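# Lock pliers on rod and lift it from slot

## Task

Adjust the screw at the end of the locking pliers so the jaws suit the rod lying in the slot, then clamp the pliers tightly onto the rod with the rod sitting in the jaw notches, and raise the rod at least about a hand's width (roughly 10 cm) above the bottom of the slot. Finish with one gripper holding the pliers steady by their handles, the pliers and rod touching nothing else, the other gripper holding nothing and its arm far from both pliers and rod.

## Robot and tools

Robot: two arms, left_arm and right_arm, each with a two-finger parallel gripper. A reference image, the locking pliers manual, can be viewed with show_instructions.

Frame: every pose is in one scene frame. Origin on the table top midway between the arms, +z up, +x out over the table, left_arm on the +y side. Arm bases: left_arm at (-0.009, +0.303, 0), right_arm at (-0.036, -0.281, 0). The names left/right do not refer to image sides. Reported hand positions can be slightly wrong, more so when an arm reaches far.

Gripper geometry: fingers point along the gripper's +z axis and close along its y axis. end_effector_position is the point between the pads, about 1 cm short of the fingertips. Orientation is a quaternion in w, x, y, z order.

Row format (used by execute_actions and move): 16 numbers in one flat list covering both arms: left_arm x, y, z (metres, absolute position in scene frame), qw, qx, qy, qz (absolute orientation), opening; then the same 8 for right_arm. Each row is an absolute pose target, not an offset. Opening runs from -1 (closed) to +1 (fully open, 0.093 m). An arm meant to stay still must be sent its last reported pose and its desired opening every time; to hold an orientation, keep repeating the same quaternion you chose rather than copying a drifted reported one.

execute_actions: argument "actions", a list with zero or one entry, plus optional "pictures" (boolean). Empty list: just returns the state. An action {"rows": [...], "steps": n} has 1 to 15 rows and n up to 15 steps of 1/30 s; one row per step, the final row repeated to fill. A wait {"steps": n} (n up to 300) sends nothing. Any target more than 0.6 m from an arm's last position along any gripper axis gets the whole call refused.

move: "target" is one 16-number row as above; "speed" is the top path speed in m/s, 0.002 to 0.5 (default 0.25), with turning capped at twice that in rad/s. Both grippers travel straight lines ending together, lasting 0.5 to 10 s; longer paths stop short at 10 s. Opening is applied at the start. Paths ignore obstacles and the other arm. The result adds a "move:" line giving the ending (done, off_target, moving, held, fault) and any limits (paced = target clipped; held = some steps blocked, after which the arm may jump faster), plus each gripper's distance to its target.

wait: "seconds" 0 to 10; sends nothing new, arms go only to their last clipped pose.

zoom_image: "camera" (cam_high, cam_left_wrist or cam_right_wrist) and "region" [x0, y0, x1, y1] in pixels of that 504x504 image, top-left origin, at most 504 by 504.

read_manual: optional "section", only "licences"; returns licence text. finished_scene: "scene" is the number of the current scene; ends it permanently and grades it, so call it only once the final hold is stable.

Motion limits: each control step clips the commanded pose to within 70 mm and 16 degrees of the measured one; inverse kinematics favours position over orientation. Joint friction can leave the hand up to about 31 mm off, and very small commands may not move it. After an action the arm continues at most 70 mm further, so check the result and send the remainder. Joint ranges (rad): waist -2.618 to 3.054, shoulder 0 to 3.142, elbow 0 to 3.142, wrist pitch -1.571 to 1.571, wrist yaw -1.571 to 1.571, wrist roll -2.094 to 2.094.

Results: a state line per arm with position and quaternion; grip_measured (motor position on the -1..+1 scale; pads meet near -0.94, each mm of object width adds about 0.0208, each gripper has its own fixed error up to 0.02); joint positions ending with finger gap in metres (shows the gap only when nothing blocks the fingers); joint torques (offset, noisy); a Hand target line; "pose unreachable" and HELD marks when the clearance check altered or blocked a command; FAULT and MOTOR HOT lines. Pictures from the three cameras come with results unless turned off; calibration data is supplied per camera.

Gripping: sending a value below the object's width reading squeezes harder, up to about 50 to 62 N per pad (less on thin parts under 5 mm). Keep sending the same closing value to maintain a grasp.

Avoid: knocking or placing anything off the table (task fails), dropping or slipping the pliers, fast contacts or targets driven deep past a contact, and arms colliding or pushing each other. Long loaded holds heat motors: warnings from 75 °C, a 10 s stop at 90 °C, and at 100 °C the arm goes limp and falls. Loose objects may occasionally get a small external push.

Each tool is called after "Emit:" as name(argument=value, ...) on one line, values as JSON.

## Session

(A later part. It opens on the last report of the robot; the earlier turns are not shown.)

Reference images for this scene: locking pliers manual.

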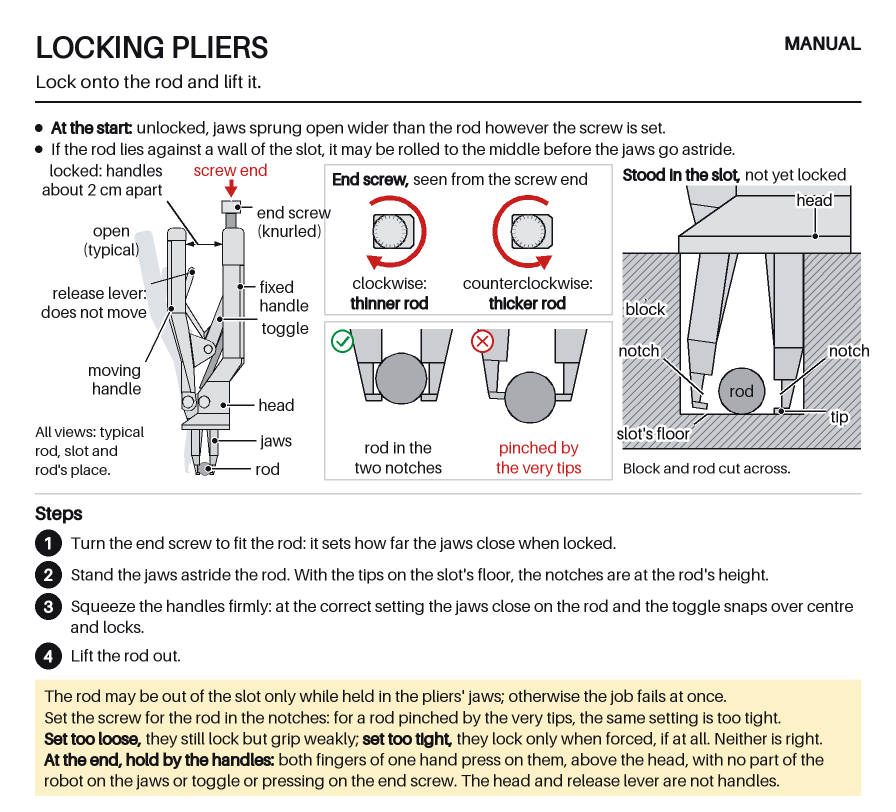

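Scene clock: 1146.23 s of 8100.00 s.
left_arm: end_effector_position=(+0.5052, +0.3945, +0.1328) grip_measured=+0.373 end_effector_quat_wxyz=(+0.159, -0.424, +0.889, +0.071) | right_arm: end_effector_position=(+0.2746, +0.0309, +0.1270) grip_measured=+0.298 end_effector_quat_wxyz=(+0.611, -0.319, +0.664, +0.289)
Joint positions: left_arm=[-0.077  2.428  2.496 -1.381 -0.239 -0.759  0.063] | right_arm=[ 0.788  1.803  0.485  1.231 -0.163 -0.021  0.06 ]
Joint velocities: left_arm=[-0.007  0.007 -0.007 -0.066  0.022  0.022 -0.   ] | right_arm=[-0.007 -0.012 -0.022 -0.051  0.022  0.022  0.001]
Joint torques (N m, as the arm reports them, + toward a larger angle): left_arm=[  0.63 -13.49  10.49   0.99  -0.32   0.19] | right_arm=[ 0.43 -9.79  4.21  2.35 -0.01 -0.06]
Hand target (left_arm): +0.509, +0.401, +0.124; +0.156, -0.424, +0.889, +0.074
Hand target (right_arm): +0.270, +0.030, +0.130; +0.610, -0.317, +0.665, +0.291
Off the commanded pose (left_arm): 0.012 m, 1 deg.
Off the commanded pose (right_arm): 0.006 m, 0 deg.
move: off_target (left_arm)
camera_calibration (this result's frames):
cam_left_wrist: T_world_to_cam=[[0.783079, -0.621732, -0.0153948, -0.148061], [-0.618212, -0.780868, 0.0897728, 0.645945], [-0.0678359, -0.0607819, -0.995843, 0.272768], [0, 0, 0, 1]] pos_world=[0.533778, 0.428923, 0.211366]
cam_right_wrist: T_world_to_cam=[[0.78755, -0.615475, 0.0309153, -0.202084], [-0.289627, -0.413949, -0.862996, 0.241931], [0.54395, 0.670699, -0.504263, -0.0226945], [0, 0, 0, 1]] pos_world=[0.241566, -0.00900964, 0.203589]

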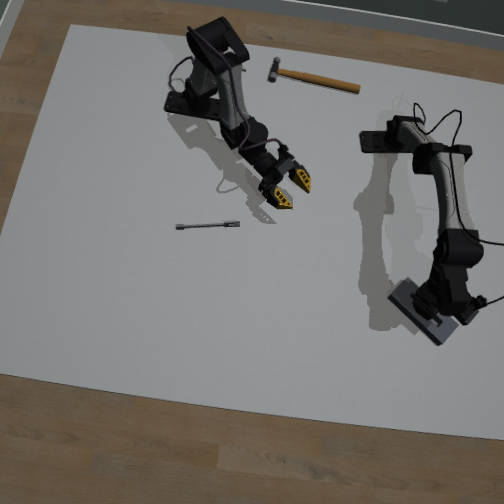

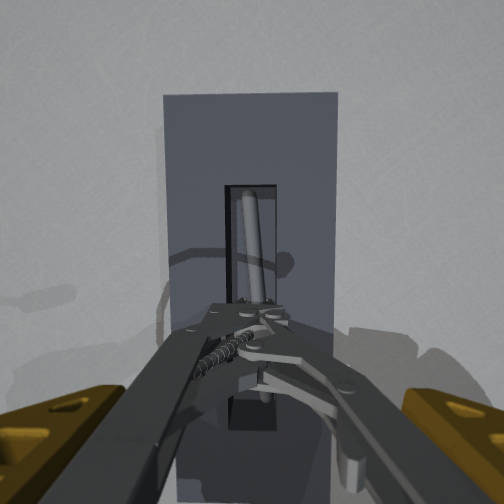

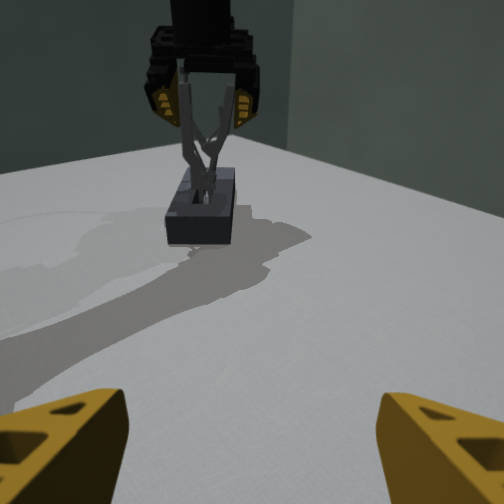

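Emit:
execute_actions(actions=[{"rows":[[0.507,0.401,0.124,0.155,-0.424,0.889,0.074,0.34,0.27,0.03,0.13,0.61,-0.317,0.665,0.291,0.3],[0.507,0.401,0.124,0.155,-0.424,0.889,0.074,0.31,0.27,0.03,0.13,0.61,-0.317,0.665,0.291,0.3],[0.507,0.401,0.124,0.155,-0.424,0.889,0.074,0.28,0.27,0.03,0.13,0.61,-0.317,0.665,0.291,0.3],[0.507,0.401,0.124,0.155,-0.424,0.889,0.074,0.26,0.27,0.03,0.13,0.61,-0.317,0.665,0.291,0.3],[0.507,0.401,0.124,0.155,-0.424,0.889,0.074,0.24,0.27,0.03,0.13,0.61,-0.317,0.665,0.291,0.3],[0.507,0.401,0.124,0.155,-0.424,0.889,0.074,0.23,0.27,0.03,0.13,0.61,-0.317,0.665,0.291,0.3]],"steps":15}], pictures=false)

Emit:
execute_actions(actions=[{"rows":[[0.507,0.401,0.124,0.155,-0.424,0.889,0.074,0.21,0.27,0.03,0.13,0.61,-0.317,0.665,0.291,0.3],[0.507,0.401,0.124,0.155,-0.424,0.889,0.074,0.19,0.27,0.03,0.13,0.61,-0.317,0.665,0.291,0.3],[0.507,0.401,0.124,0.155,-0.424,0.889,0.074,0.17,0.27,0.03,0.13,0.61,-0.317,0.665,0.291,0.3]],"steps":12}], pictures=false)

Emit:
execute_actions(actions=[{"rows":[[0.507,0.401,0.124,0.155,-0.424,0.889,0.074,0.15,0.27,0.03,0.13,0.61,-0.317,0.665,0.291,0.3],[0.507,0.401,0.124,0.155,-0.424,0.889,0.074,0.13,0.27,0.03,0.13,0.61,-0.317,0.665,0.291,0.3],[0.507,0.401,0.124,0.155,-0.424,0.889,0.074,0.11,0.27,0.03,0.13,0.61,-0.317,0.665,0.291,0.3]],"steps":12}])

Scene clock: 1154.73 s of 8100.00 s.
left_arm: end_effector_position=(+0.5053, +0.3971, +0.1331) grip_measured=+0.234 end_effector_quat_wxyz=(+0.160, -0.425, +0.888, +0.072) | right_arm: end_effector_position=(+0.2746, +0.0309, +0.1270) grip_measured=+0.298 end_effector_quat_wxyz=(+0.611, -0.319, +0.664, +0.289)
Joint positions: left_arm=[-0.074  2.428  2.496 -1.379 -0.242 -0.758  0.056] | right_arm=[ 0.788  1.803  0.485  1.231 -0.163 -0.021  0.06 ]
Joint velocities: left_arm=[-0.007 -0.017 -0.007 -0.007 -0.066 -0.066  0.   ] | right_arm=[-0.007 -0.002 -0.002 -0.007  0.022 -0.022 -0.001]
Joint torques (N m, as the arm reports them, + toward a larger angle): left_arm=[  0.28 -14.88   7.9    1.08  -0.27   0.15] | right_arm=[ 0.44 -9.78  4.2   2.35  0.01 -0.05]
Hand target (left_arm): +0.507, +0.401, +0.124; +0.155, -0.424, +0.889, +0.074
Hand target (right_arm): +0.270, +0.030, +0.130; +0.610, -0.317, +0.665, +0.291
Off the commanded pose (left_arm): 0.010 m, 1 deg.
Off the commanded pose (right_arm): 0.006 m, 0 deg.
Steps of this call (steps 1 to 240: nothing new was sent; steps 241 to 255: all 15 steps of this action). Readings (end_effector_position):
241: left_arm (+0.5052, +0.3945, +0.1328) | right_arm (+0.2746, +0.0309, +0.1270)
242: left_arm (+0.5052, +0.3947, +0.1328) | right_arm (+0.2746, +0.0309, +0.1270)
244: left_arm (+0.5050, +0.3957, +0.1329) | right_arm (+0.2746, +0.0309, +0.1270)
248: left_arm (+0.5053, +0.3968, +0.1330) | right_arm (+0.2746, +0.0309, +0.1270)
255: the state above

Scene clock: 1155.13 s of 8100.00 s.
left_arm: end_effector_position=(+0.5052, +0.3979, +0.1333) grip_measured=+0.174 end_effector_quat_wxyz=(+0.161, -0.425, +0.888, +0.075) | right_arm: end_effector_position=(+0.2746, +0.0309, +0.1270) grip_measured=+0.298 end_effector_quat_wxyz=(+0.611, -0.319, +0.664, +0.289)
Joint positions: left_arm=[-0.074  2.428  2.496 -1.379 -0.247 -0.757  0.054] | right_arm=[ 0.788  1.803  0.485  1.231 -0.163 -0.021  0.06 ]
Joint velocities: left_arm=[-0.002  0.017 -0.007  0.037  0.007 -0.037  0.   ] | right_arm=[-0.012 -0.002 -0.012  0.066  0.007  0.022 -0.   ]
Joint torques (N m, as the arm reports them, + toward a larger angle): left_arm=[  0.5  -14.79   7.86   1.09  -0.21   0.14] | right_arm=[ 0.46 -9.79  4.19  2.36  0.   -0.06]
Hand target (left_arm): +0.507, +0.401, +0.124; +0.155, -0.424, +0.889, +0.074
Hand target (right_arm): +0.270, +0.030, +0.130; +0.610, -0.317, +0.665, +0.291
Off the commanded pose (left_arm): 0.010 m, 1 deg.
Off the commanded pose (right_arm): 0.006 m, 0 deg.
Steps of this call (steps 1 to 12: all 12 steps of this action). Readings (end_effector_position):
1: left_arm (+0.5053, +0.3972, +0.1331) | right_arm (+0.2746, +0.0309, +0.1270)
2: left_arm (+0.5053, +0.3973, +0.1331) | right_arm (+0.2746, +0.0309, +0.1270)
4: left_arm (+0.5052, +0.3978, +0.1332) | right_arm (+0.2746, +0.0309, +0.1270)
8: left_arm (+0.5052, +0.3979, +0.1333) | right_arm (+0.2746, +0.0309, +0.1270)
12: the state above

Scene clock: 1155.53 s of 8100.00 s.
left_arm: end_effector_position=(+0.5051, +0.3985, +0.1334) grip_measured=+0.115 end_effector_quat_wxyz=(+0.161, -0.424, +0.888, +0.076) | right_arm: end_effector_position=(+0.2746, +0.0309, +0.1270) grip_measured=+0.298 end_effector_quat_wxyz=(+0.611, -0.319, +0.664, +0.289)
Joint positions: left_arm=[-0.074  2.428  2.496 -1.379 -0.251 -0.756  0.051] | right_arm=[ 0.788  1.803  0.485  1.231 -0.163 -0.021  0.06 ]
Joint velocities: left_arm=[-0.007  0.007 -0.007  0.037 -0.007 -0.066 -0.001] | right_arm=[ 0.007 -0.012  0.002  0.007 -0.022 -0.022  0.001]
Joint torques (N m, as the arm reports them, + toward a larger angle): left_arm=[  0.23 -14.74   7.81   1.12  -0.17   0.11] | right_arm=[ 0.42 -9.78  4.23  2.35  0.   -0.05]
Hand target (left_arm): +0.507, +0.401, +0.124; +0.155, -0.424, +0.889, +0.074
Hand target (right_arm): +0.270, +0.030, +0.130; +0.610, -0.317, +0.665, +0.291
Off the commanded pose (left_arm): 0.010 m, 1 deg.
Off the commanded pose (right_arm): 0.006 m, 0 deg.
Steps of this call (steps 1 to 12: all 12 steps of this action). Readings (end_effector_position):
1: left_arm (+0.5052, +0.3980, +0.1333) | right_arm (+0.2746, +0.0309, +0.1270)
2: left_arm (+0.5051, +0.3981, +0.1333) | right_arm (+0.2746, +0.0309, +0.1270)
4: left_arm (+0.5051, +0.3985, +0.1334) | right_arm (+0.2746, +0.0309, +0.1270)
8: left_arm (+0.5051, +0.3985, +0.1334) | right_arm (+0.2746, +0.0309, +0.1270)
12: the state above
camera_calibration (this result's frames):
cam_left_wrist: T_world_to_cam=[[0.785102, -0.618938, -0.0230341, -0.146611], [-0.615672, -0.783935, 0.0799615, 0.65011], [-0.0675485, -0.0485964, -0.996532, 0.26869], [0, 0, 0, 1]] pos_world=[0.533509, 0.431958, 0.212398]
cam_right_wrist: T_world_to_cam=[[0.78755, -0.615475, 0.0309153, -0.202084], [-0.289627, -0.413949, -0.862996, 0.241931], [0.54395, 0.670699, -0.504263, -0.0226945], [0, 0, 0, 1]] pos_world=[0.241566, -0.00900964, 0.203589]

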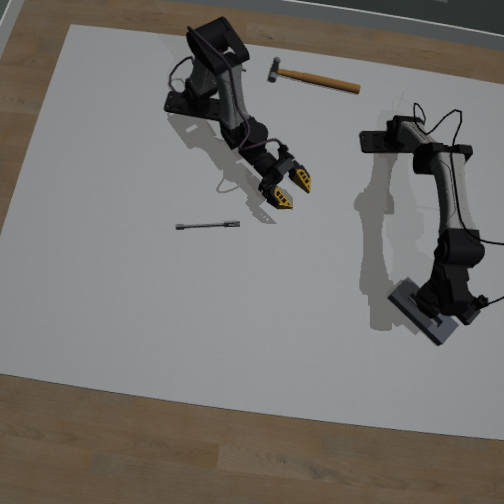

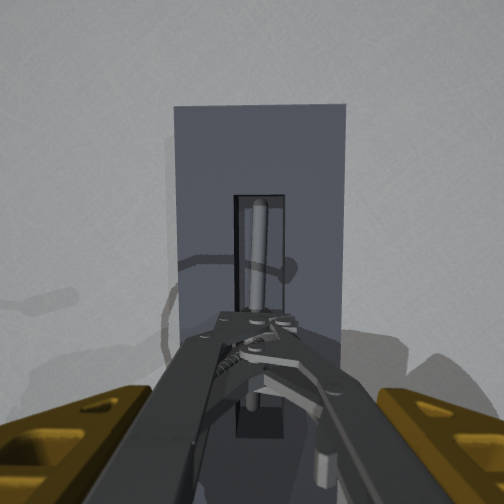

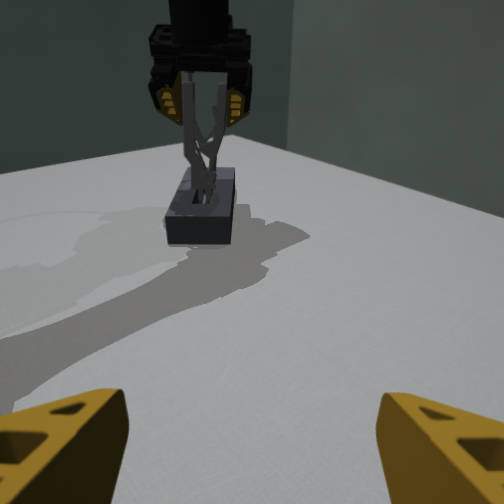

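Emit:
execute_actions(actions=[{"rows":[[0.507,0.401,0.124,0.155,-0.424,0.889,0.074,0.095,0.27,0.03,0.13,0.61,-0.317,0.665,0.291,0.3],[0.507,0.401,0.124,0.155,-0.424,0.889,0.074,0.08,0.27,0.03,0.13,0.61,-0.317,0.665,0.291,0.3]],"steps":12}])

Emit:
zoom_image(camera="cam_right_wrist", region=[160,60,250,220])

Scene clock: 1159.90 s of 8100.00 s.
left_arm: end_effector_position=(+0.5049, +0.3988, +0.1335) grip_measured=+0.085 end_effector_quat_wxyz=(+0.161, -0.424, +0.888, +0.078) | right_arm: end_effector_position=(+0.2746, +0.0309, +0.1270) grip_measured=+0.298 end_effector_quat_wxyz=(+0.611, -0.319, +0.664, +0.289)
Joint positions: left_arm=[-0.074  2.428  2.496 -1.379 -0.253 -0.754  0.049] | right_arm=[ 0.788  1.803  0.485  1.231 -0.163 -0.021  0.06 ]
Joint velocities: left_arm=[-0.002 -0.007 -0.007  0.007  0.007  0.037 -0.   ] | right_arm=[ 0.027  0.002 -0.007 -0.007  0.066 -0.066 -0.001]
Joint torques (N m, as the arm reports them, + toward a larger angle): left_arm=[  0.26 -14.86   7.99   1.11  -0.17   0.09] | right_arm=[ 0.4  -9.78  4.22  2.34  0.   -0.06]
Hand target (left_arm): +0.507, +0.401, +0.124; +0.155, -0.424, +0.889, +0.074
Hand target (right_arm): +0.270, +0.030, +0.130; +0.610, -0.317, +0.665, +0.291
Off the commanded pose (left_arm): 0.010 m, 1 deg.
Off the commanded pose (right_arm): 0.006 m, 0 deg.
Steps of this call (steps 1 to 119: nothing new was sent; steps 120 to 131: all 12 steps of this action). Readings (end_effector_position):
120: left_arm (+0.5051, +0.3985, +0.1334) | right_arm (+0.2746, +0.0309, +0.1270)
121: left_arm (+0.5051, +0.3986, +0.1335) | right_arm (+0.2746, +0.0309, +0.1270)
123: left_arm (+0.5049, +0.3988, +0.1335) | right_arm (+0.2746, +0.0309, +0.1270)
127: left_arm (+0.5049, +0.3988, +0.1335) | right_arm (+0.2746, +0.0309, +0.1270)
131: the state above
camera_calibration (this result's frames):
cam_left_wrist: T_world_to_cam=[[0.78478, -0.61926, -0.025251, -0.145682], [-0.615979, -0.783828, 0.0786347, 0.650583], [-0.0684877, -0.0461569, -0.996584, 0.268276], [0, 0, 0, 1]] pos_world=[0.533448, 0.432113, 0.212522]
cam_right_wrist: T_world_to_cam=[[0.78755, -0.615475, 0.0309153, -0.202084], [-0.289627, -0.413949, -0.862996, 0.241931], [0.54395, 0.670699, -0.504263, -0.0226945], [0, 0, 0, 1]] pos_world=[0.241566, -0.00900964, 0.203589]

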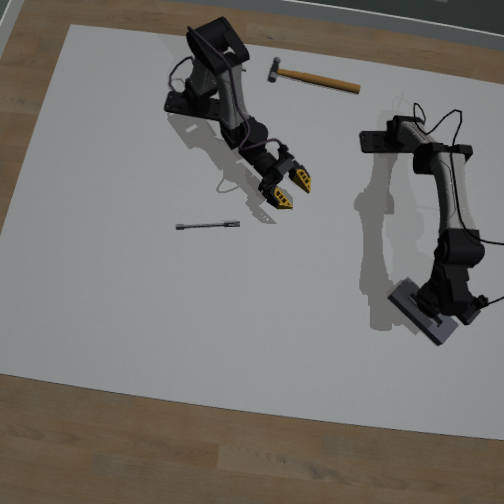

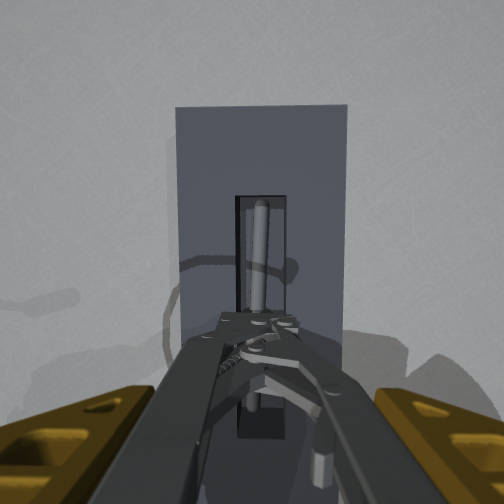

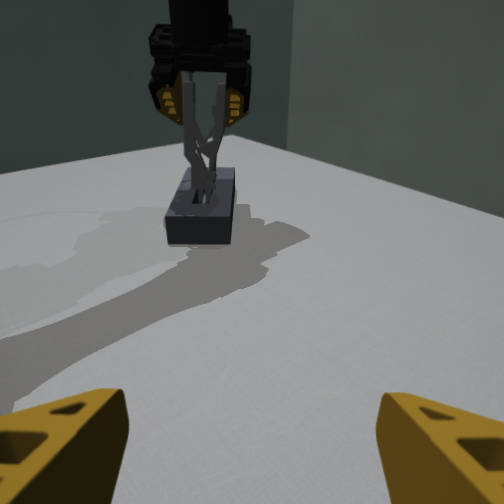

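Region (160, 60, 250, 220) of cam_right_wrist's 504x504 image, scaled by 3.150, with more detail than that image has; it fills the left 284 columns of this view, and the rest is white.

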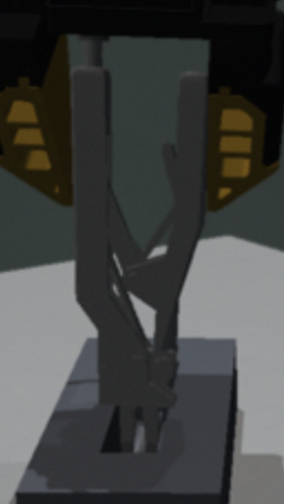

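Emit:
execute_actions(actions=[{"rows":[[0.507,0.400,0.128,0.155,-0.424,0.889,0.074,0.12,0.27,0.03,0.13,0.61,-0.317,0.665,0.291,0.3],[0.507,0.400,0.128,0.155,-0.424,0.889,0.074,0.16,0.27,0.03,0.13,0.61,-0.317,0.665,0.291,0.3],[0.507,0.400,0.128,0.155,-0.424,0.889,0.074,0.2,0.27,0.03,0.13,0.61,-0.317,0.665,0.291,0.3],[0.507,0.400,0.128,0.155,-0.424,0.889,0.074,0.23,0.27,0.03,0.13,0.61,-0.317,0.665,0.291,0.3],[0.507,0.400,0.128,0.155,-0.424,0.889,0.074,0.26,0.27,0.03,0.13,0.61,-0.317,0.665,0.291,0.3],[0.507,0.400,0.128,0.155,-0.424,0.889,0.074,0.29,0.27,0.03,0.13,0.61,-0.317,0.665,0.291,0.3],[0.507,0.400,0.128,0.155,-0.424,0.889,0.074,0.31,0.27,0.03,0.13,0.61,-0.317,0.665,0.291,0.3],[0.507,0.400,0.128,0.155,-0.424,0.889,0.074,0.33,0.27,0.03,0.13,0.61,-0.317,0.665,0.291,0.3],[0.507,0.400,0.128,0.155,-0.424,0.889,0.074,0.35,0.27,0.03,0.13,0.61,-0.317,0.665,0.291,0.3]],"steps":15}])

Scene clock: 1166.77 s of 8100.00 s.
left_arm: end_effector_position=(+0.5046, +0.3969, +0.1328) grip_measured=+0.350 end_effector_quat_wxyz=(+0.158, -0.423, +0.889, +0.073) | right_arm: end_effector_position=(+0.2746, +0.0309, +0.1270) grip_measured=+0.298 end_effector_quat_wxyz=(+0.611, -0.319, +0.664, +0.289)
Joint positions: left_arm=[-0.074  2.428  2.496 -1.382 -0.242 -0.754  0.062] | right_arm=[ 0.788  1.803  0.485  1.231 -0.163 -0.021  0.06 ]
Joint velocities: left_arm=[-0.007 -0.002  0.002  0.007 -0.051 -0.007  0.001] | right_arm=[ 0.007  0.002 -0.017 -0.022 -0.081 -0.066 -0.   ]
Joint torques (N m, as the arm reports them, + toward a larger angle): left_arm=[  0.13 -14.11  10.79   0.9   -0.3    0.1 ] | right_arm=[ 0.48 -9.73  4.19  2.35  0.01 -0.06]
Hand target (left_arm): +0.507, +0.400, +0.128; +0.156, -0.424, +0.889, +0.074
Hand target (right_arm): +0.270, +0.030, +0.130; +0.610, -0.317, +0.665, +0.291
Off the commanded pose (left_arm): 0.006 m, 0 deg.
Off the commanded pose (right_arm): 0.006 m, 0 deg.
MOTOR HOT: a motor of the left arm reached 75 °C. Now the hottest motor of the left arm, joint 2 (shoulder), reports 75 °C. The controller's stop level is 90 °C. To cool a motor, set the load down, stop pushing, or move to a pose that needs little force.
Steps of this call (steps 1 to 191: nothing new was sent; steps 192 to 206: all 15 steps of this action). Readings (end_effector_position):
192: left_arm (+0.5047, +0.3988, +0.1334) | right_arm (+0.2746, +0.0309, +0.1270)
193: left_arm (+0.5042, +0.3987, +0.1333) | right_arm (+0.2746, +0.0309, +0.1270)
195: left_arm (+0.5043, +0.3982, +0.1332) | right_arm (+0.2746, +0.0309, +0.1270)
199: left_arm (+0.5045, +0.3971, +0.1329) | right_arm (+0.2746, +0.0309, +0.1270)
206: the state above
camera_calibration (this result's frames):
cam_left_wrist: T_world_to_cam=[[0.782928, -0.6218, -0.0197144, -0.145377], [-0.618101, -0.781082, 0.0886653, 0.647542], [-0.0705306, -0.057233, -0.995866, 0.272854], [0, 0, 0, 1]] pos_world=[0.533311, 0.431004, 0.211445]
cam_right_wrist: T_world_to_cam=[[0.78755, -0.615475, 0.0309153, -0.202084], [-0.289627, -0.413949, -0.862996, 0.241931], [0.54395, 0.670699, -0.504263, -0.0226945], [0, 0, 0, 1]] pos_world=[0.241566, -0.00900964, 0.203589]

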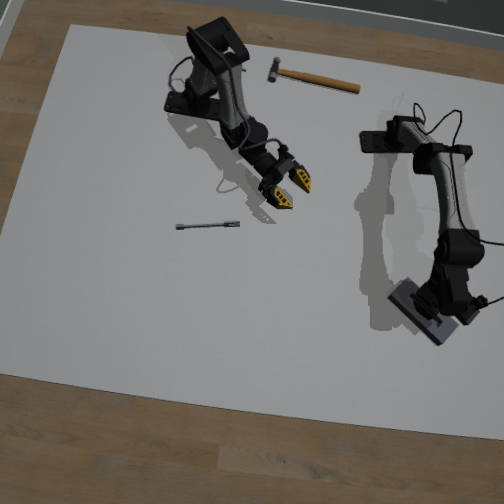

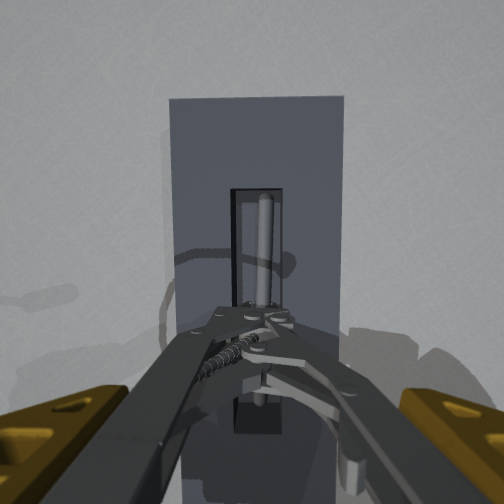

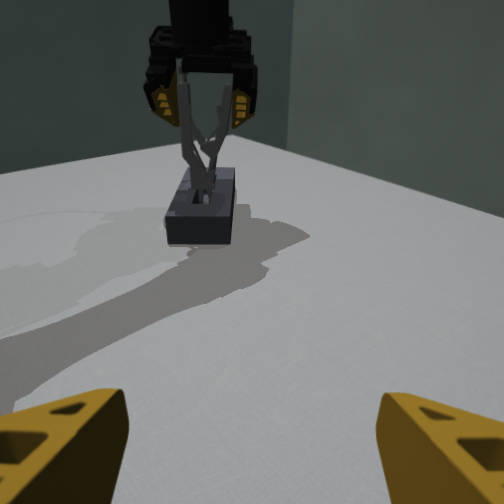

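Emit:
move(target=[0.502,0.403,0.150,0.17,-0.424,0.886,0.081,0.35,0.295,0.015,0.075,0.624,-0.32,0.653,0.285,0.3], speed=0.03)

Scene clock: 1171.10 s of 8100.00 s.
left_arm: end_effector_position=(+0.5029, +0.3975, +0.1326) grip_measured=+0.350 end_effector_quat_wxyz=(+0.156, -0.423, +0.889, +0.076) | right_arm: end_effector_position=(+0.2911, +0.0142, +0.0699) grip_measured=+0.298 end_effector_quat_wxyz=(+0.612, -0.319, +0.666, +0.284)
Joint positions: left_arm=[-0.074  2.428  2.496 -1.389 -0.246 -0.754  0.062] | right_arm=[ 0.708  2.111  0.485  1.534 -0.235 -0.033  0.06 ]
Joint velocities: left_arm=[ 0.002  0.002 -0.007 -0.037 -0.037  0.037 -0.001] | right_arm=[ 0.002 -0.002 -0.007  0.022 -0.007  0.037 -0.   ]
Joint torques (N m, as the arm reports them, + toward a larger angle): left_arm=[  0.07 -17.83  11.64   0.69  -0.51   0.11] | right_arm=[-0.87 -7.46  4.35  2.65 -0.15 -0.19]
Hand target (left_arm): +0.501, +0.403, +0.150; +0.171, -0.424, +0.886, +0.081
Hand target (right_arm): +0.295, +0.015, +0.075; +0.624, -0.320, +0.654, +0.285
Off the commanded pose (left_arm): 0.018 m, 2 deg.
Off the commanded pose (right_arm): 0.006 m, 2 deg.
MOTOR HOT: still on. Now the hottest motor of the left arm, joint 2 (shoulder), reports 76 °C; the controller's stop level is 90 °C.
joint sent to its limit (right arm) — the command would take joint 4 (wrist pitch) past its upper limit, so that joint was sent only as far as its limit.
move: off_target (left_arm)
camera_calibration (this result's frames):
cam_left_wrist: T_world_to_cam=[[0.783466, -0.620816, -0.0277216, -0.143297], [-0.616555, -0.78212, 0.0902678, 0.646388], [-0.0777213, -0.0536299, -0.995532, 0.27468], [0, 0, 0, 1]] pos_world=[0.532151, 0.431323, 0.211132]
cam_right_wrist: T_world_to_cam=[[0.783013, -0.621, 0.0353588, -0.222406], [-0.291376, -0.41643, -0.861212, 0.190927], [0.549537, 0.664037, -0.507015, -0.0506333], [0, 0, 0, 1]] pos_world=[0.257603, -0.0249836, 0.146621]

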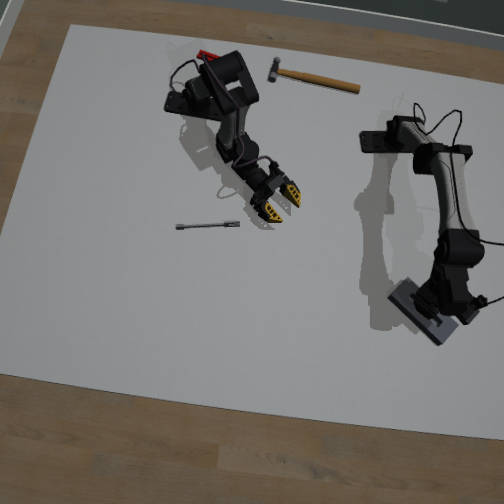

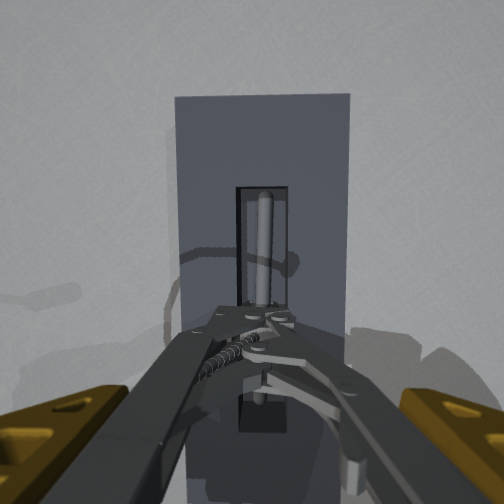

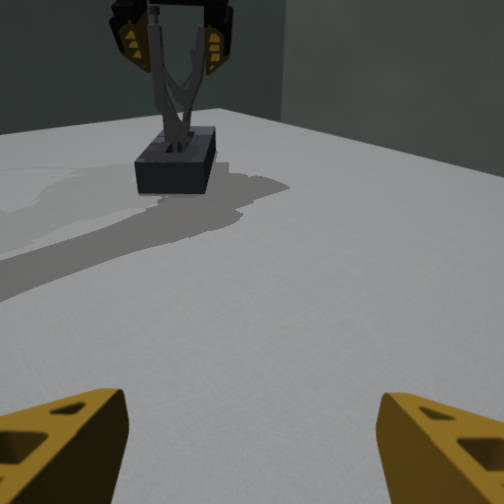

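Emit:
move(target=[0.503,0.400,0.165,0.18,-0.423,0.884,0.086,0.40,0.295,0.015,0.075,0.624,-0.32,0.653,0.285,0.3], speed=0.03)

Emit:
zoom_image(camera="cam_right_wrist", region=[135,90,225,170])

Scene clock: 1175.77 s of 8100.00 s.
left_arm: end_effector_position=(+0.4984, +0.4005, +0.1622) grip_measured=+0.400 end_effector_quat_wxyz=(+0.172, -0.425, +0.885, +0.081) | right_arm: end_effector_position=(+0.2909, +0.0146, +0.0719) grip_measured=+0.298 end_effector_quat_wxyz=(+0.615, -0.319, +0.662, +0.285)
Joint positions: left_arm=[-0.074  2.428  2.61  -1.475 -0.268 -0.754  0.064] | right_arm=[ 0.708  2.111  0.485  1.543 -0.238 -0.034  0.06 ]
Joint velocities: left_arm=[ 0.012  0.002  0.002 -0.022 -0.022  0.007 -0.   ] | right_arm=[-0.007  0.007 -0.027 -0.007  0.022 -0.022 -0.001]
Joint torques (N m, as the arm reports them, + toward a larger angle): left_arm=[ -0.84 -14.78  11.18   0.99  -0.5    0.03] | right_arm=[-0.86 -7.21  4.55  2.71 -0.14 -0.22]
Hand target (left_arm): +0.502, +0.400, +0.165; +0.181, -0.423, +0.884, +0.086
Hand target (right_arm): +0.295, +0.015, +0.075; +0.624, -0.320, +0.654, +0.285
Off the commanded pose (left_arm): 0.005 m, 1 deg.
Off the commanded pose (right_arm): 0.005 m, 2 deg.
MOTOR HOT: still on. Now the hottest motor of the left arm, joint 2 (shoulder), reports 78 °C; the controller's stop level is 90 °C.
joint sent to its limit (right arm) — the command would take joint 4 (wrist pitch) past its upper limit, so that joint was sent only as far as its limit.
move: done
camera_calibration (this result's frames):
cam_left_wrist: T_world_to_cam=[[0.787548, -0.615867, -0.0218077, -0.142107], [-0.614088, -0.787254, 0.0559155, 0.649776], [-0.0516047, -0.0306443, -0.998197, 0.282151], [0, 0, 0, 1]] pos_world=[0.525496, 0.432666, 0.242211]
cam_right_wrist: T_world_to_cam=[[0.784456, -0.618971, 0.0387727, -0.222766], [-0.28354, -0.413544, -0.865209, 0.190716], [0.551573, 0.667725, -0.49991, -0.050925], [0, 0, 0, 1]] pos_world=[0.256915, -0.0250126, 0.148189]

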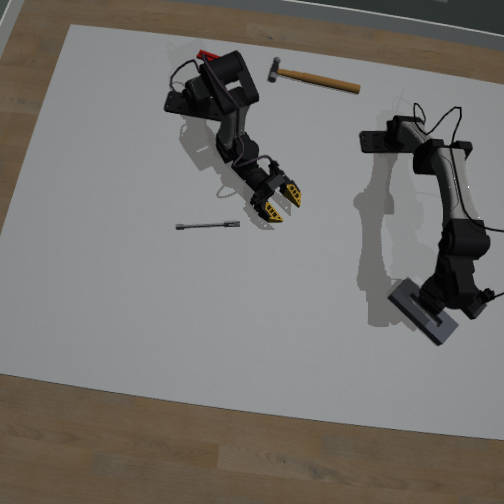

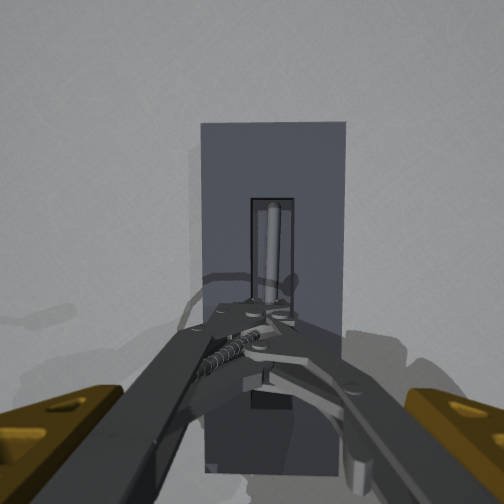

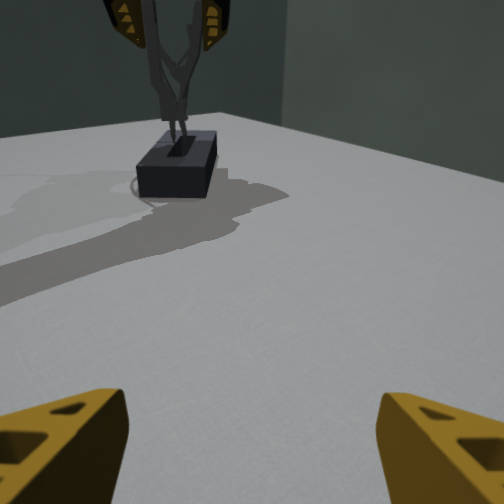

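Region (135, 90, 225, 170) of cam_right_wrist's 504x504 image, scaled by 5.600, with more detail than that image has.

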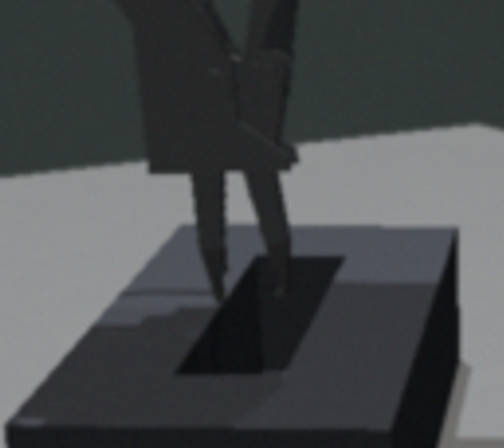

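Clear; rod centred in slot. Back to handover.

Emit:
move(target=[0.44,0.29,0.205,0.18,-0.423,0.884,0.06,0.37,0.295,0.015,0.075,0.624,-0.32,0.653,0.285,0.3], speed=0.12)

Emit:
move(target=[0.369,0.088,0.155,0.0965,-0.428,0.8976,-0.040,0.37,0.295,0.015,0.075,0.645,-0.375,0.622,0.227,0.3], speed=0.15)

Scene clock: 1179.53 s of 8100.00 s.
left_arm: end_effector_position=(+0.4460, +0.2850, +0.2019) grip_measured=+0.374 end_effector_quat_wxyz=(+0.176, -0.420, +0.889, +0.049) | right_arm: end_effector_position=(+0.2909, +0.0146, +0.0719) grip_measured=+0.298 end_effector_quat_wxyz=(+0.615, -0.319, +0.662, +0.285)
Joint positions: left_arm=[-0.317  2.135  2.278 -1.467 -0.274 -0.989  0.063] | right_arm=[ 0.708  2.111  0.485  1.543 -0.238 -0.034  0.06 ]
Joint velocities: left_arm=[-0.017  0.007 -0.012 -0.037 -0.051  0.037 -0.002] | right_arm=[ 0.027 -0.002 -0.002  0.037  0.022  0.007  0.001]
Joint torques (N m, as the arm reports them, + toward a larger angle): left_arm=[ -0.27 -15.38   6.28   0.9   -0.47  -0.06] | right_arm=[-0.89 -7.22  4.52  2.7  -0.14 -0.23]
Hand target (left_arm): +0.441, +0.288, +0.204; +0.178, -0.424, +0.886, +0.057
Hand target (right_arm): +0.295, +0.015, +0.075; +0.624, -0.320, +0.654, +0.285
Off the commanded pose (left_arm): 0.008 m, 1 deg.
Off the commanded pose (right_arm): 0.005 m, 2 deg.
MOTOR HOT: still on. Now the hottest motor of the left arm, joint 2 (shoulder), reports 79 °C; the controller's stop level is 90 °C.
joint sent to its limit (right arm) — the command would take joint 4 (wrist pitch) past its upper limit, so that joint was sent only as far as its limit.
move: done
camera_calibration (this result's frames):
cam_left_wrist: T_world_to_cam=[[0.772347, -0.634218, 0.0353304, -0.170603], [-0.634828, -0.76879, 0.0771761, 0.52408], [-0.0217848, -0.0820354, -0.996391, 0.31657], [0, 0, 0, 1]] pos_world=[0.471362, 0.320677, 0.281009]
cam_right_wrist: T_world_to_cam=[[0.784456, -0.618971, 0.0387727, -0.222766], [-0.28354, -0.413544, -0.865209, 0.190716], [0.551573, 0.667725, -0.49991, -0.050925], [0, 0, 0, 1]] pos_world=[0.256915, -0.0250126, 0.148189]

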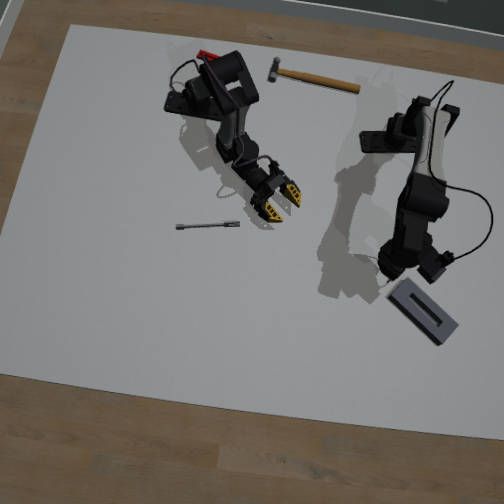

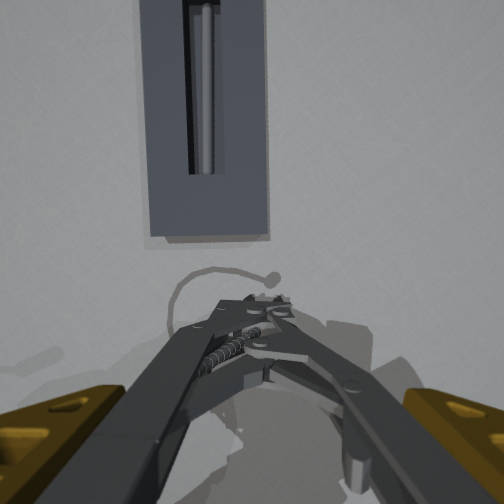

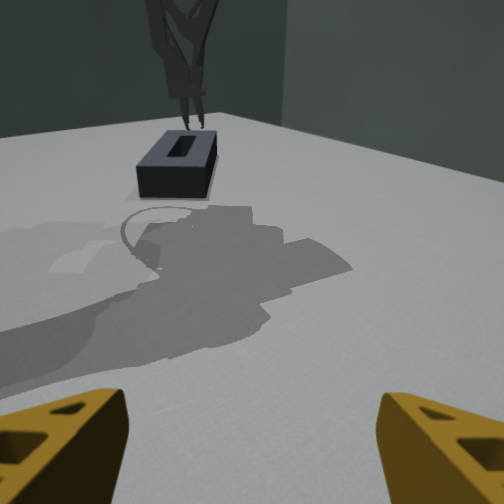

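Scene clock: 1181.47 s of 8100.00 s.
left_arm: end_effector_position=(+0.3716, +0.0841, +0.1569) grip_measured=+0.374 end_effector_quat_wxyz=(+0.091, -0.423, +0.900, -0.044) | right_arm: end_effector_position=(+0.2909, +0.0146, +0.0719) grip_measured=+0.298 end_effector_quat_wxyz=(+0.637, -0.376, +0.632, +0.230)
Joint positions: left_arm=[-0.74   2.086  2.051 -1.362 -0.106 -1.433  0.063] | right_arm=[ 0.708  2.111  0.485  1.543 -0.238 -0.21   0.06 ]
Joint velocities: left_arm=[ 0.007 -0.012 -0.027  0.022  0.022 -0.037  0.001] | right_arm=[-0.007 -0.007 -0.012 -0.037 -0.007 -0.007  0.   ]
Joint torques (N m, as the arm reports them, + toward a larger angle): left_arm=[ -0.29 -14.21   6.17   0.87  -0.24  -0.04] | right_arm=[-0.77 -7.31  4.48  2.68 -0.09 -0.27]
Hand target (left_arm): +0.371, +0.085, +0.155; +0.092, -0.428, +0.898, -0.045
Hand target (right_arm): +0.295, +0.015, +0.075; +0.646, -0.376, +0.624, +0.227
Off the commanded pose (left_arm): 0.005 m, 1 deg.
Off the commanded pose (right_arm): 0.005 m, 1 deg.
MOTOR HOT: still on. Now the hottest motor of the left arm, joint 2 (shoulder), reports 79 °C; the controller's stop level is 90 °C.
move: done
camera_calibration (this result's frames):
cam_left_wrist: T_world_to_cam=[[0.761093, -0.635347, 0.130653, -0.249647], [-0.640752, -0.705105, 0.30375, 0.287164], [-0.100863, -0.314899, -0.943751, 0.294263], [0, 0, 0, 1]] pos_world=[0.403686, 0.136531, 0.223102]
cam_right_wrist: T_world_to_cam=[[0.776121, -0.593749, 0.212365, -0.233192], [-0.160735, -0.511926, -0.843858, 0.154902], [0.609755, 0.620801, -0.492753, -0.0676751], [0, 0, 0, 1]] pos_world=[0.247149, -0.0171462, 0.14689]

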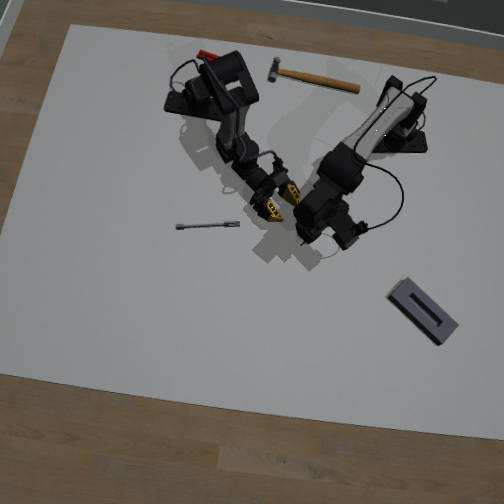

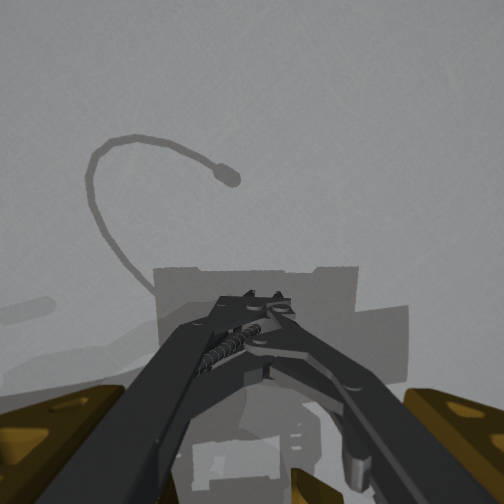

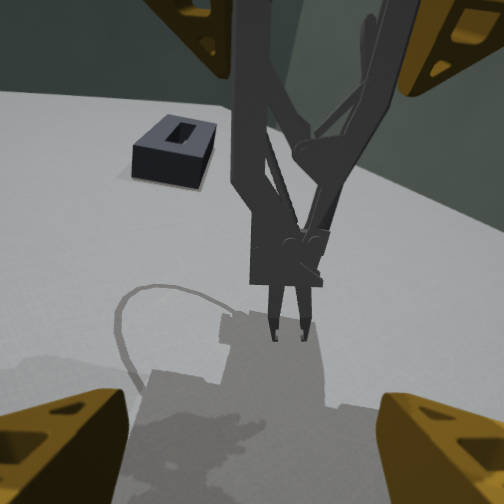

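Emit:
move(target=[0.369,0.088,0.155,0.0965,-0.428,0.8976,-0.040,0.37,0.352,0.066,0.068,0.669,-0.365,0.600,0.243,0.3], speed=0.07)

Scene clock: 1186.53 s of 8100.00 s.
left_arm: end_effector_position=(+0.3699, +0.0859, +0.1522) grip_measured=+0.374 end_effector_quat_wxyz=(+0.089, -0.425, +0.900, -0.038) | right_arm: end_effector_position=(+0.3516, +0.0604, +0.0699) grip_measured=+0.298 end_effector_quat_wxyz=(+0.672, -0.363, +0.600, +0.237)
Joint positions: left_arm=[-0.74   2.086  2.034 -1.359 -0.11  -1.436  0.063] | right_arm=[ 0.708  2.324  0.822  1.519 -0.238 -0.202  0.06 ]
Joint velocities: left_arm=[ 0.007 -0.002 -0.012  0.051  0.066  0.022 -0.   ] | right_arm=[-0.002  0.002 -0.017  0.007 -0.095  0.037  0.   ]
Joint torques (N m, as the arm reports them, + toward a larger angle): left_arm=[ -0.34 -15.06   6.37   0.81  -0.35  -0.03] | right_arm=[ 0.55 -9.86  5.58  2.33 -0.07 -0.11]
Hand target (left_arm): +0.369, +0.088, +0.155; +0.096, -0.428, +0.898, -0.040
Hand target (right_arm): +0.351, +0.067, +0.067; +0.669, -0.365, +0.600, +0.243
Off the commanded pose (left_arm): 0.004 m, 1 deg.
Off the commanded pose (right_arm): 0.006 m, 1 deg.
MOTOR HOT: still on. Now the hottest motor of the left arm, joint 2 (shoulder), reports 79 °C; the controller's stop level is 90 °C.
move: done
camera_calibration (this result's frames):
cam_left_wrist: T_world_to_cam=[[0.764345, -0.634104, 0.116995, -0.245779], [-0.635542, -0.710209, 0.302802, 0.287422], [-0.108917, -0.305801, -0.945845, 0.292813], [0, 0, 0, 1]] pos_world=[0.402421, 0.137823, 0.218679]
cam_right_wrist: T_world_to_cam=[[0.759532, -0.608591, 0.229628, -0.247212], [-0.0966096, -0.454647, -0.885417, 0.163309], [0.643256, 0.650318, -0.404115, -0.153803], [0, 0, 0, 1]] pos_world=[0.302477, 0.0238177, 0.139209]

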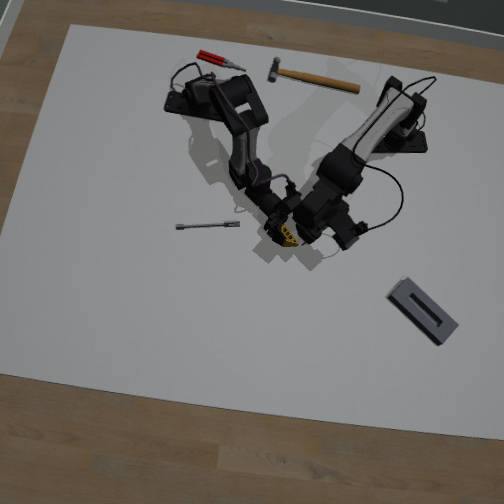

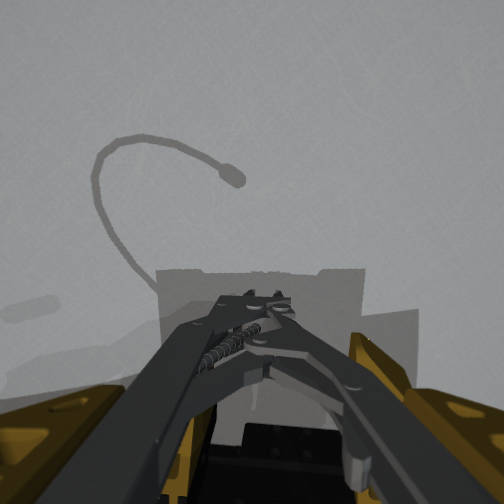

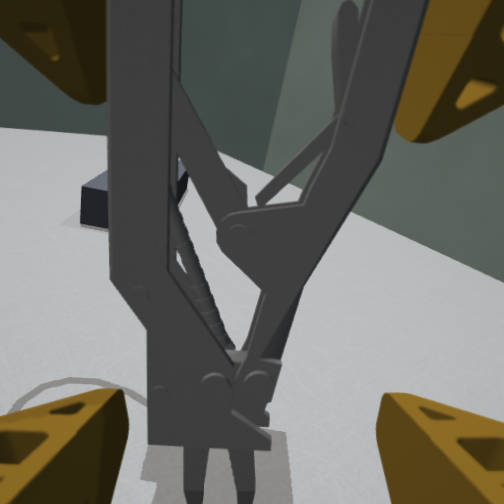

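Emit:
move(target=[0.369,0.088,0.155,0.0965,-0.428,0.8976,-0.040,0.37,0.351,0.081,0.060,0.665,-0.367,0.603,0.241,0.3], speed=0.04)

Scene clock: 1190.00 s of 8100.00 s.
left_arm: end_effector_position=(+0.3699, +0.0859, +0.1522) grip_measured=+0.374 end_effector_quat_wxyz=(+0.089, -0.425, +0.900, -0.038) | right_arm: end_effector_position=(+0.3483, +0.0768, +0.0624) grip_measured=+0.298 end_effector_quat_wxyz=(+0.666, -0.369, +0.601, +0.241)
Joint positions: left_arm=[-0.74   2.086  2.034 -1.359 -0.11  -1.436  0.063] | right_arm=[ 0.743  2.353  0.862  1.496 -0.216 -0.201  0.06 ]
Joint velocities: left_arm=[-0.002  0.002 -0.017 -0.037  0.022  0.007 -0.   ] | right_arm=[-0.007  0.017 -0.002 -0.066 -0.007 -0.007  0.001]
Joint torques (N m, as the arm reports them, + toward a larger angle): left_arm=[ -0.38 -15.16   6.22   0.82  -0.36  -0.03] | right_arm=[  0.32 -10.12   5.61   2.23   0.04  -0.1 ]
Hand target (left_arm): +0.369, +0.088, +0.155; +0.096, -0.428, +0.898, -0.040
Hand target (right_arm): +0.350, +0.081, +0.060; +0.665, -0.368, +0.603, +0.241
Off the commanded pose (left_arm): 0.004 m, 1 deg.
Off the commanded pose (right_arm): 0.006 m, 0 deg.
MOTOR HOT: still on. Now the hottest motor of the left arm, joint 2 (shoulder), reports 79 °C; the controller's stop level is 90 °C.
move: done
camera_calibration (this result's frames):
cam_left_wrist: T_world_to_cam=[[0.764345, -0.634104, 0.116995, -0.245779], [-0.635542, -0.710209, 0.302802, 0.287422], [-0.108917, -0.305801, -0.945845, 0.292813], [0, 0, 0, 1]] pos_world=[0.402421, 0.137823, 0.218679]
cam_right_wrist: T_world_to_cam=[[0.77033, -0.596173, 0.226208, -0.237551], [-0.0990198, -0.462295, -0.88118, 0.164994], [0.629911, 0.6564, -0.415152, -0.160535], [0, 0, 0, 1]] pos_world=[0.300453, 0.0400295, 0.132479]

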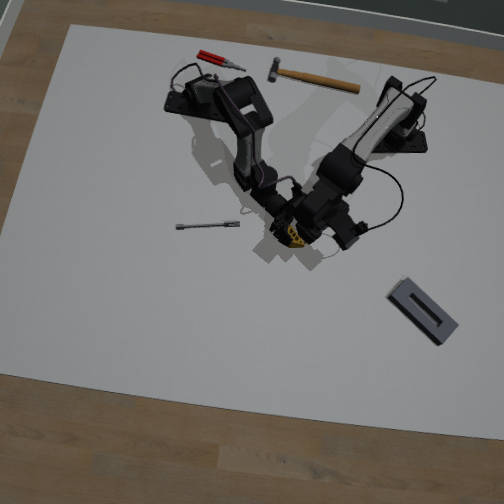

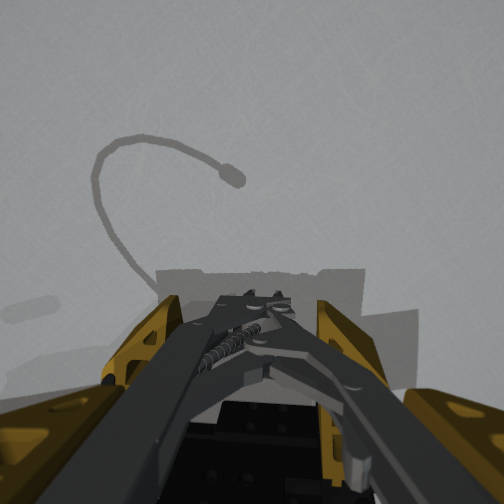

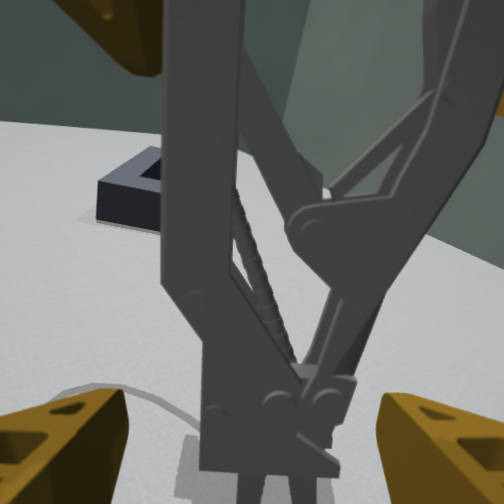

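Emit:
move(target=[0.369,0.088,0.155,0.0965,-0.428,0.8976,-0.040,0.37,0.356,0.072,0.061,0.665,-0.367,0.603,0.241,-0.15], speed=0.03)

Scene clock: 1192.83 s of 8100.00 s.
left_arm: end_effector_position=(+0.3699, +0.0860, +0.1522) grip_measured=+0.374 end_effector_quat_wxyz=(+0.089, -0.425, +0.900, -0.038) | right_arm: end_effector_position=(+0.3526, +0.0717, +0.0623) grip_measured=-0.149 end_effector_quat_wxyz=(+0.667, -0.367, +0.603, +0.239)
Joint positions: left_arm=[-0.74   2.086  2.034 -1.359 -0.11  -1.436  0.063] | right_arm=[ 0.728  2.353  0.862  1.495 -0.226 -0.201  0.038]
Joint velocities: left_arm=[-0.012  0.007  0.002 -0.022 -0.037  0.022 -0.001] | right_arm=[-0.007 -0.017  0.002 -0.051 -0.037 -0.007 -0.001]
Joint torques (N m, as the arm reports them, + toward a larger angle): left_arm=[ -0.34 -15.22   6.4    0.8   -0.35  -0.06] | right_arm=[ -0.78 -10.67   5.25   2.31  -0.12  -0.1 ]
Hand target (left_arm): +0.369, +0.088, +0.155; +0.096, -0.428, +0.898, -0.040
Hand target (right_arm): +0.356, +0.072, +0.061; +0.665, -0.367, +0.604, +0.241
Off the commanded pose (left_arm): 0.004 m, 1 deg.
Off the commanded pose (right_arm): 0.004 m, 0 deg.
MOTOR HOT: still on. Now the hottest motor of the left arm, joint 2 (shoulder), reports 79 °C; the controller's stop level is 90 °C.
move: done
camera_calibration (this result's frames):
cam_left_wrist: T_world_to_cam=[[0.76436, -0.634095, 0.116947, -0.245769], [-0.63556, -0.710344, 0.302448, 0.287552], [-0.108708, -0.305506, -0.945964, 0.292756], [0, 0, 0, 1]] pos_world=[0.402437, 0.137858, 0.218709]
cam_right_wrist: T_world_to_cam=[[0.766806, -0.600749, 0.226073, -0.242251], [-0.102344, -0.462128, -0.880888, 0.164072], [0.633668, 0.652333, -0.415845, -0.161008], [0, 0, 0, 1]] pos_world=[0.304577, 0.0353216, 0.132341]

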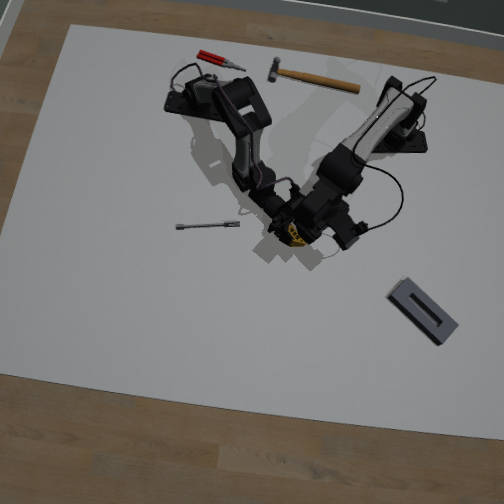

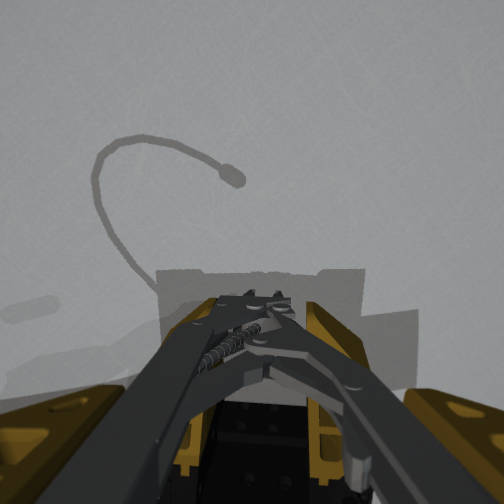

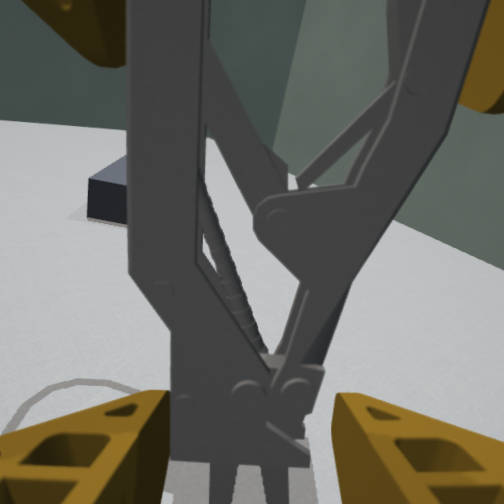

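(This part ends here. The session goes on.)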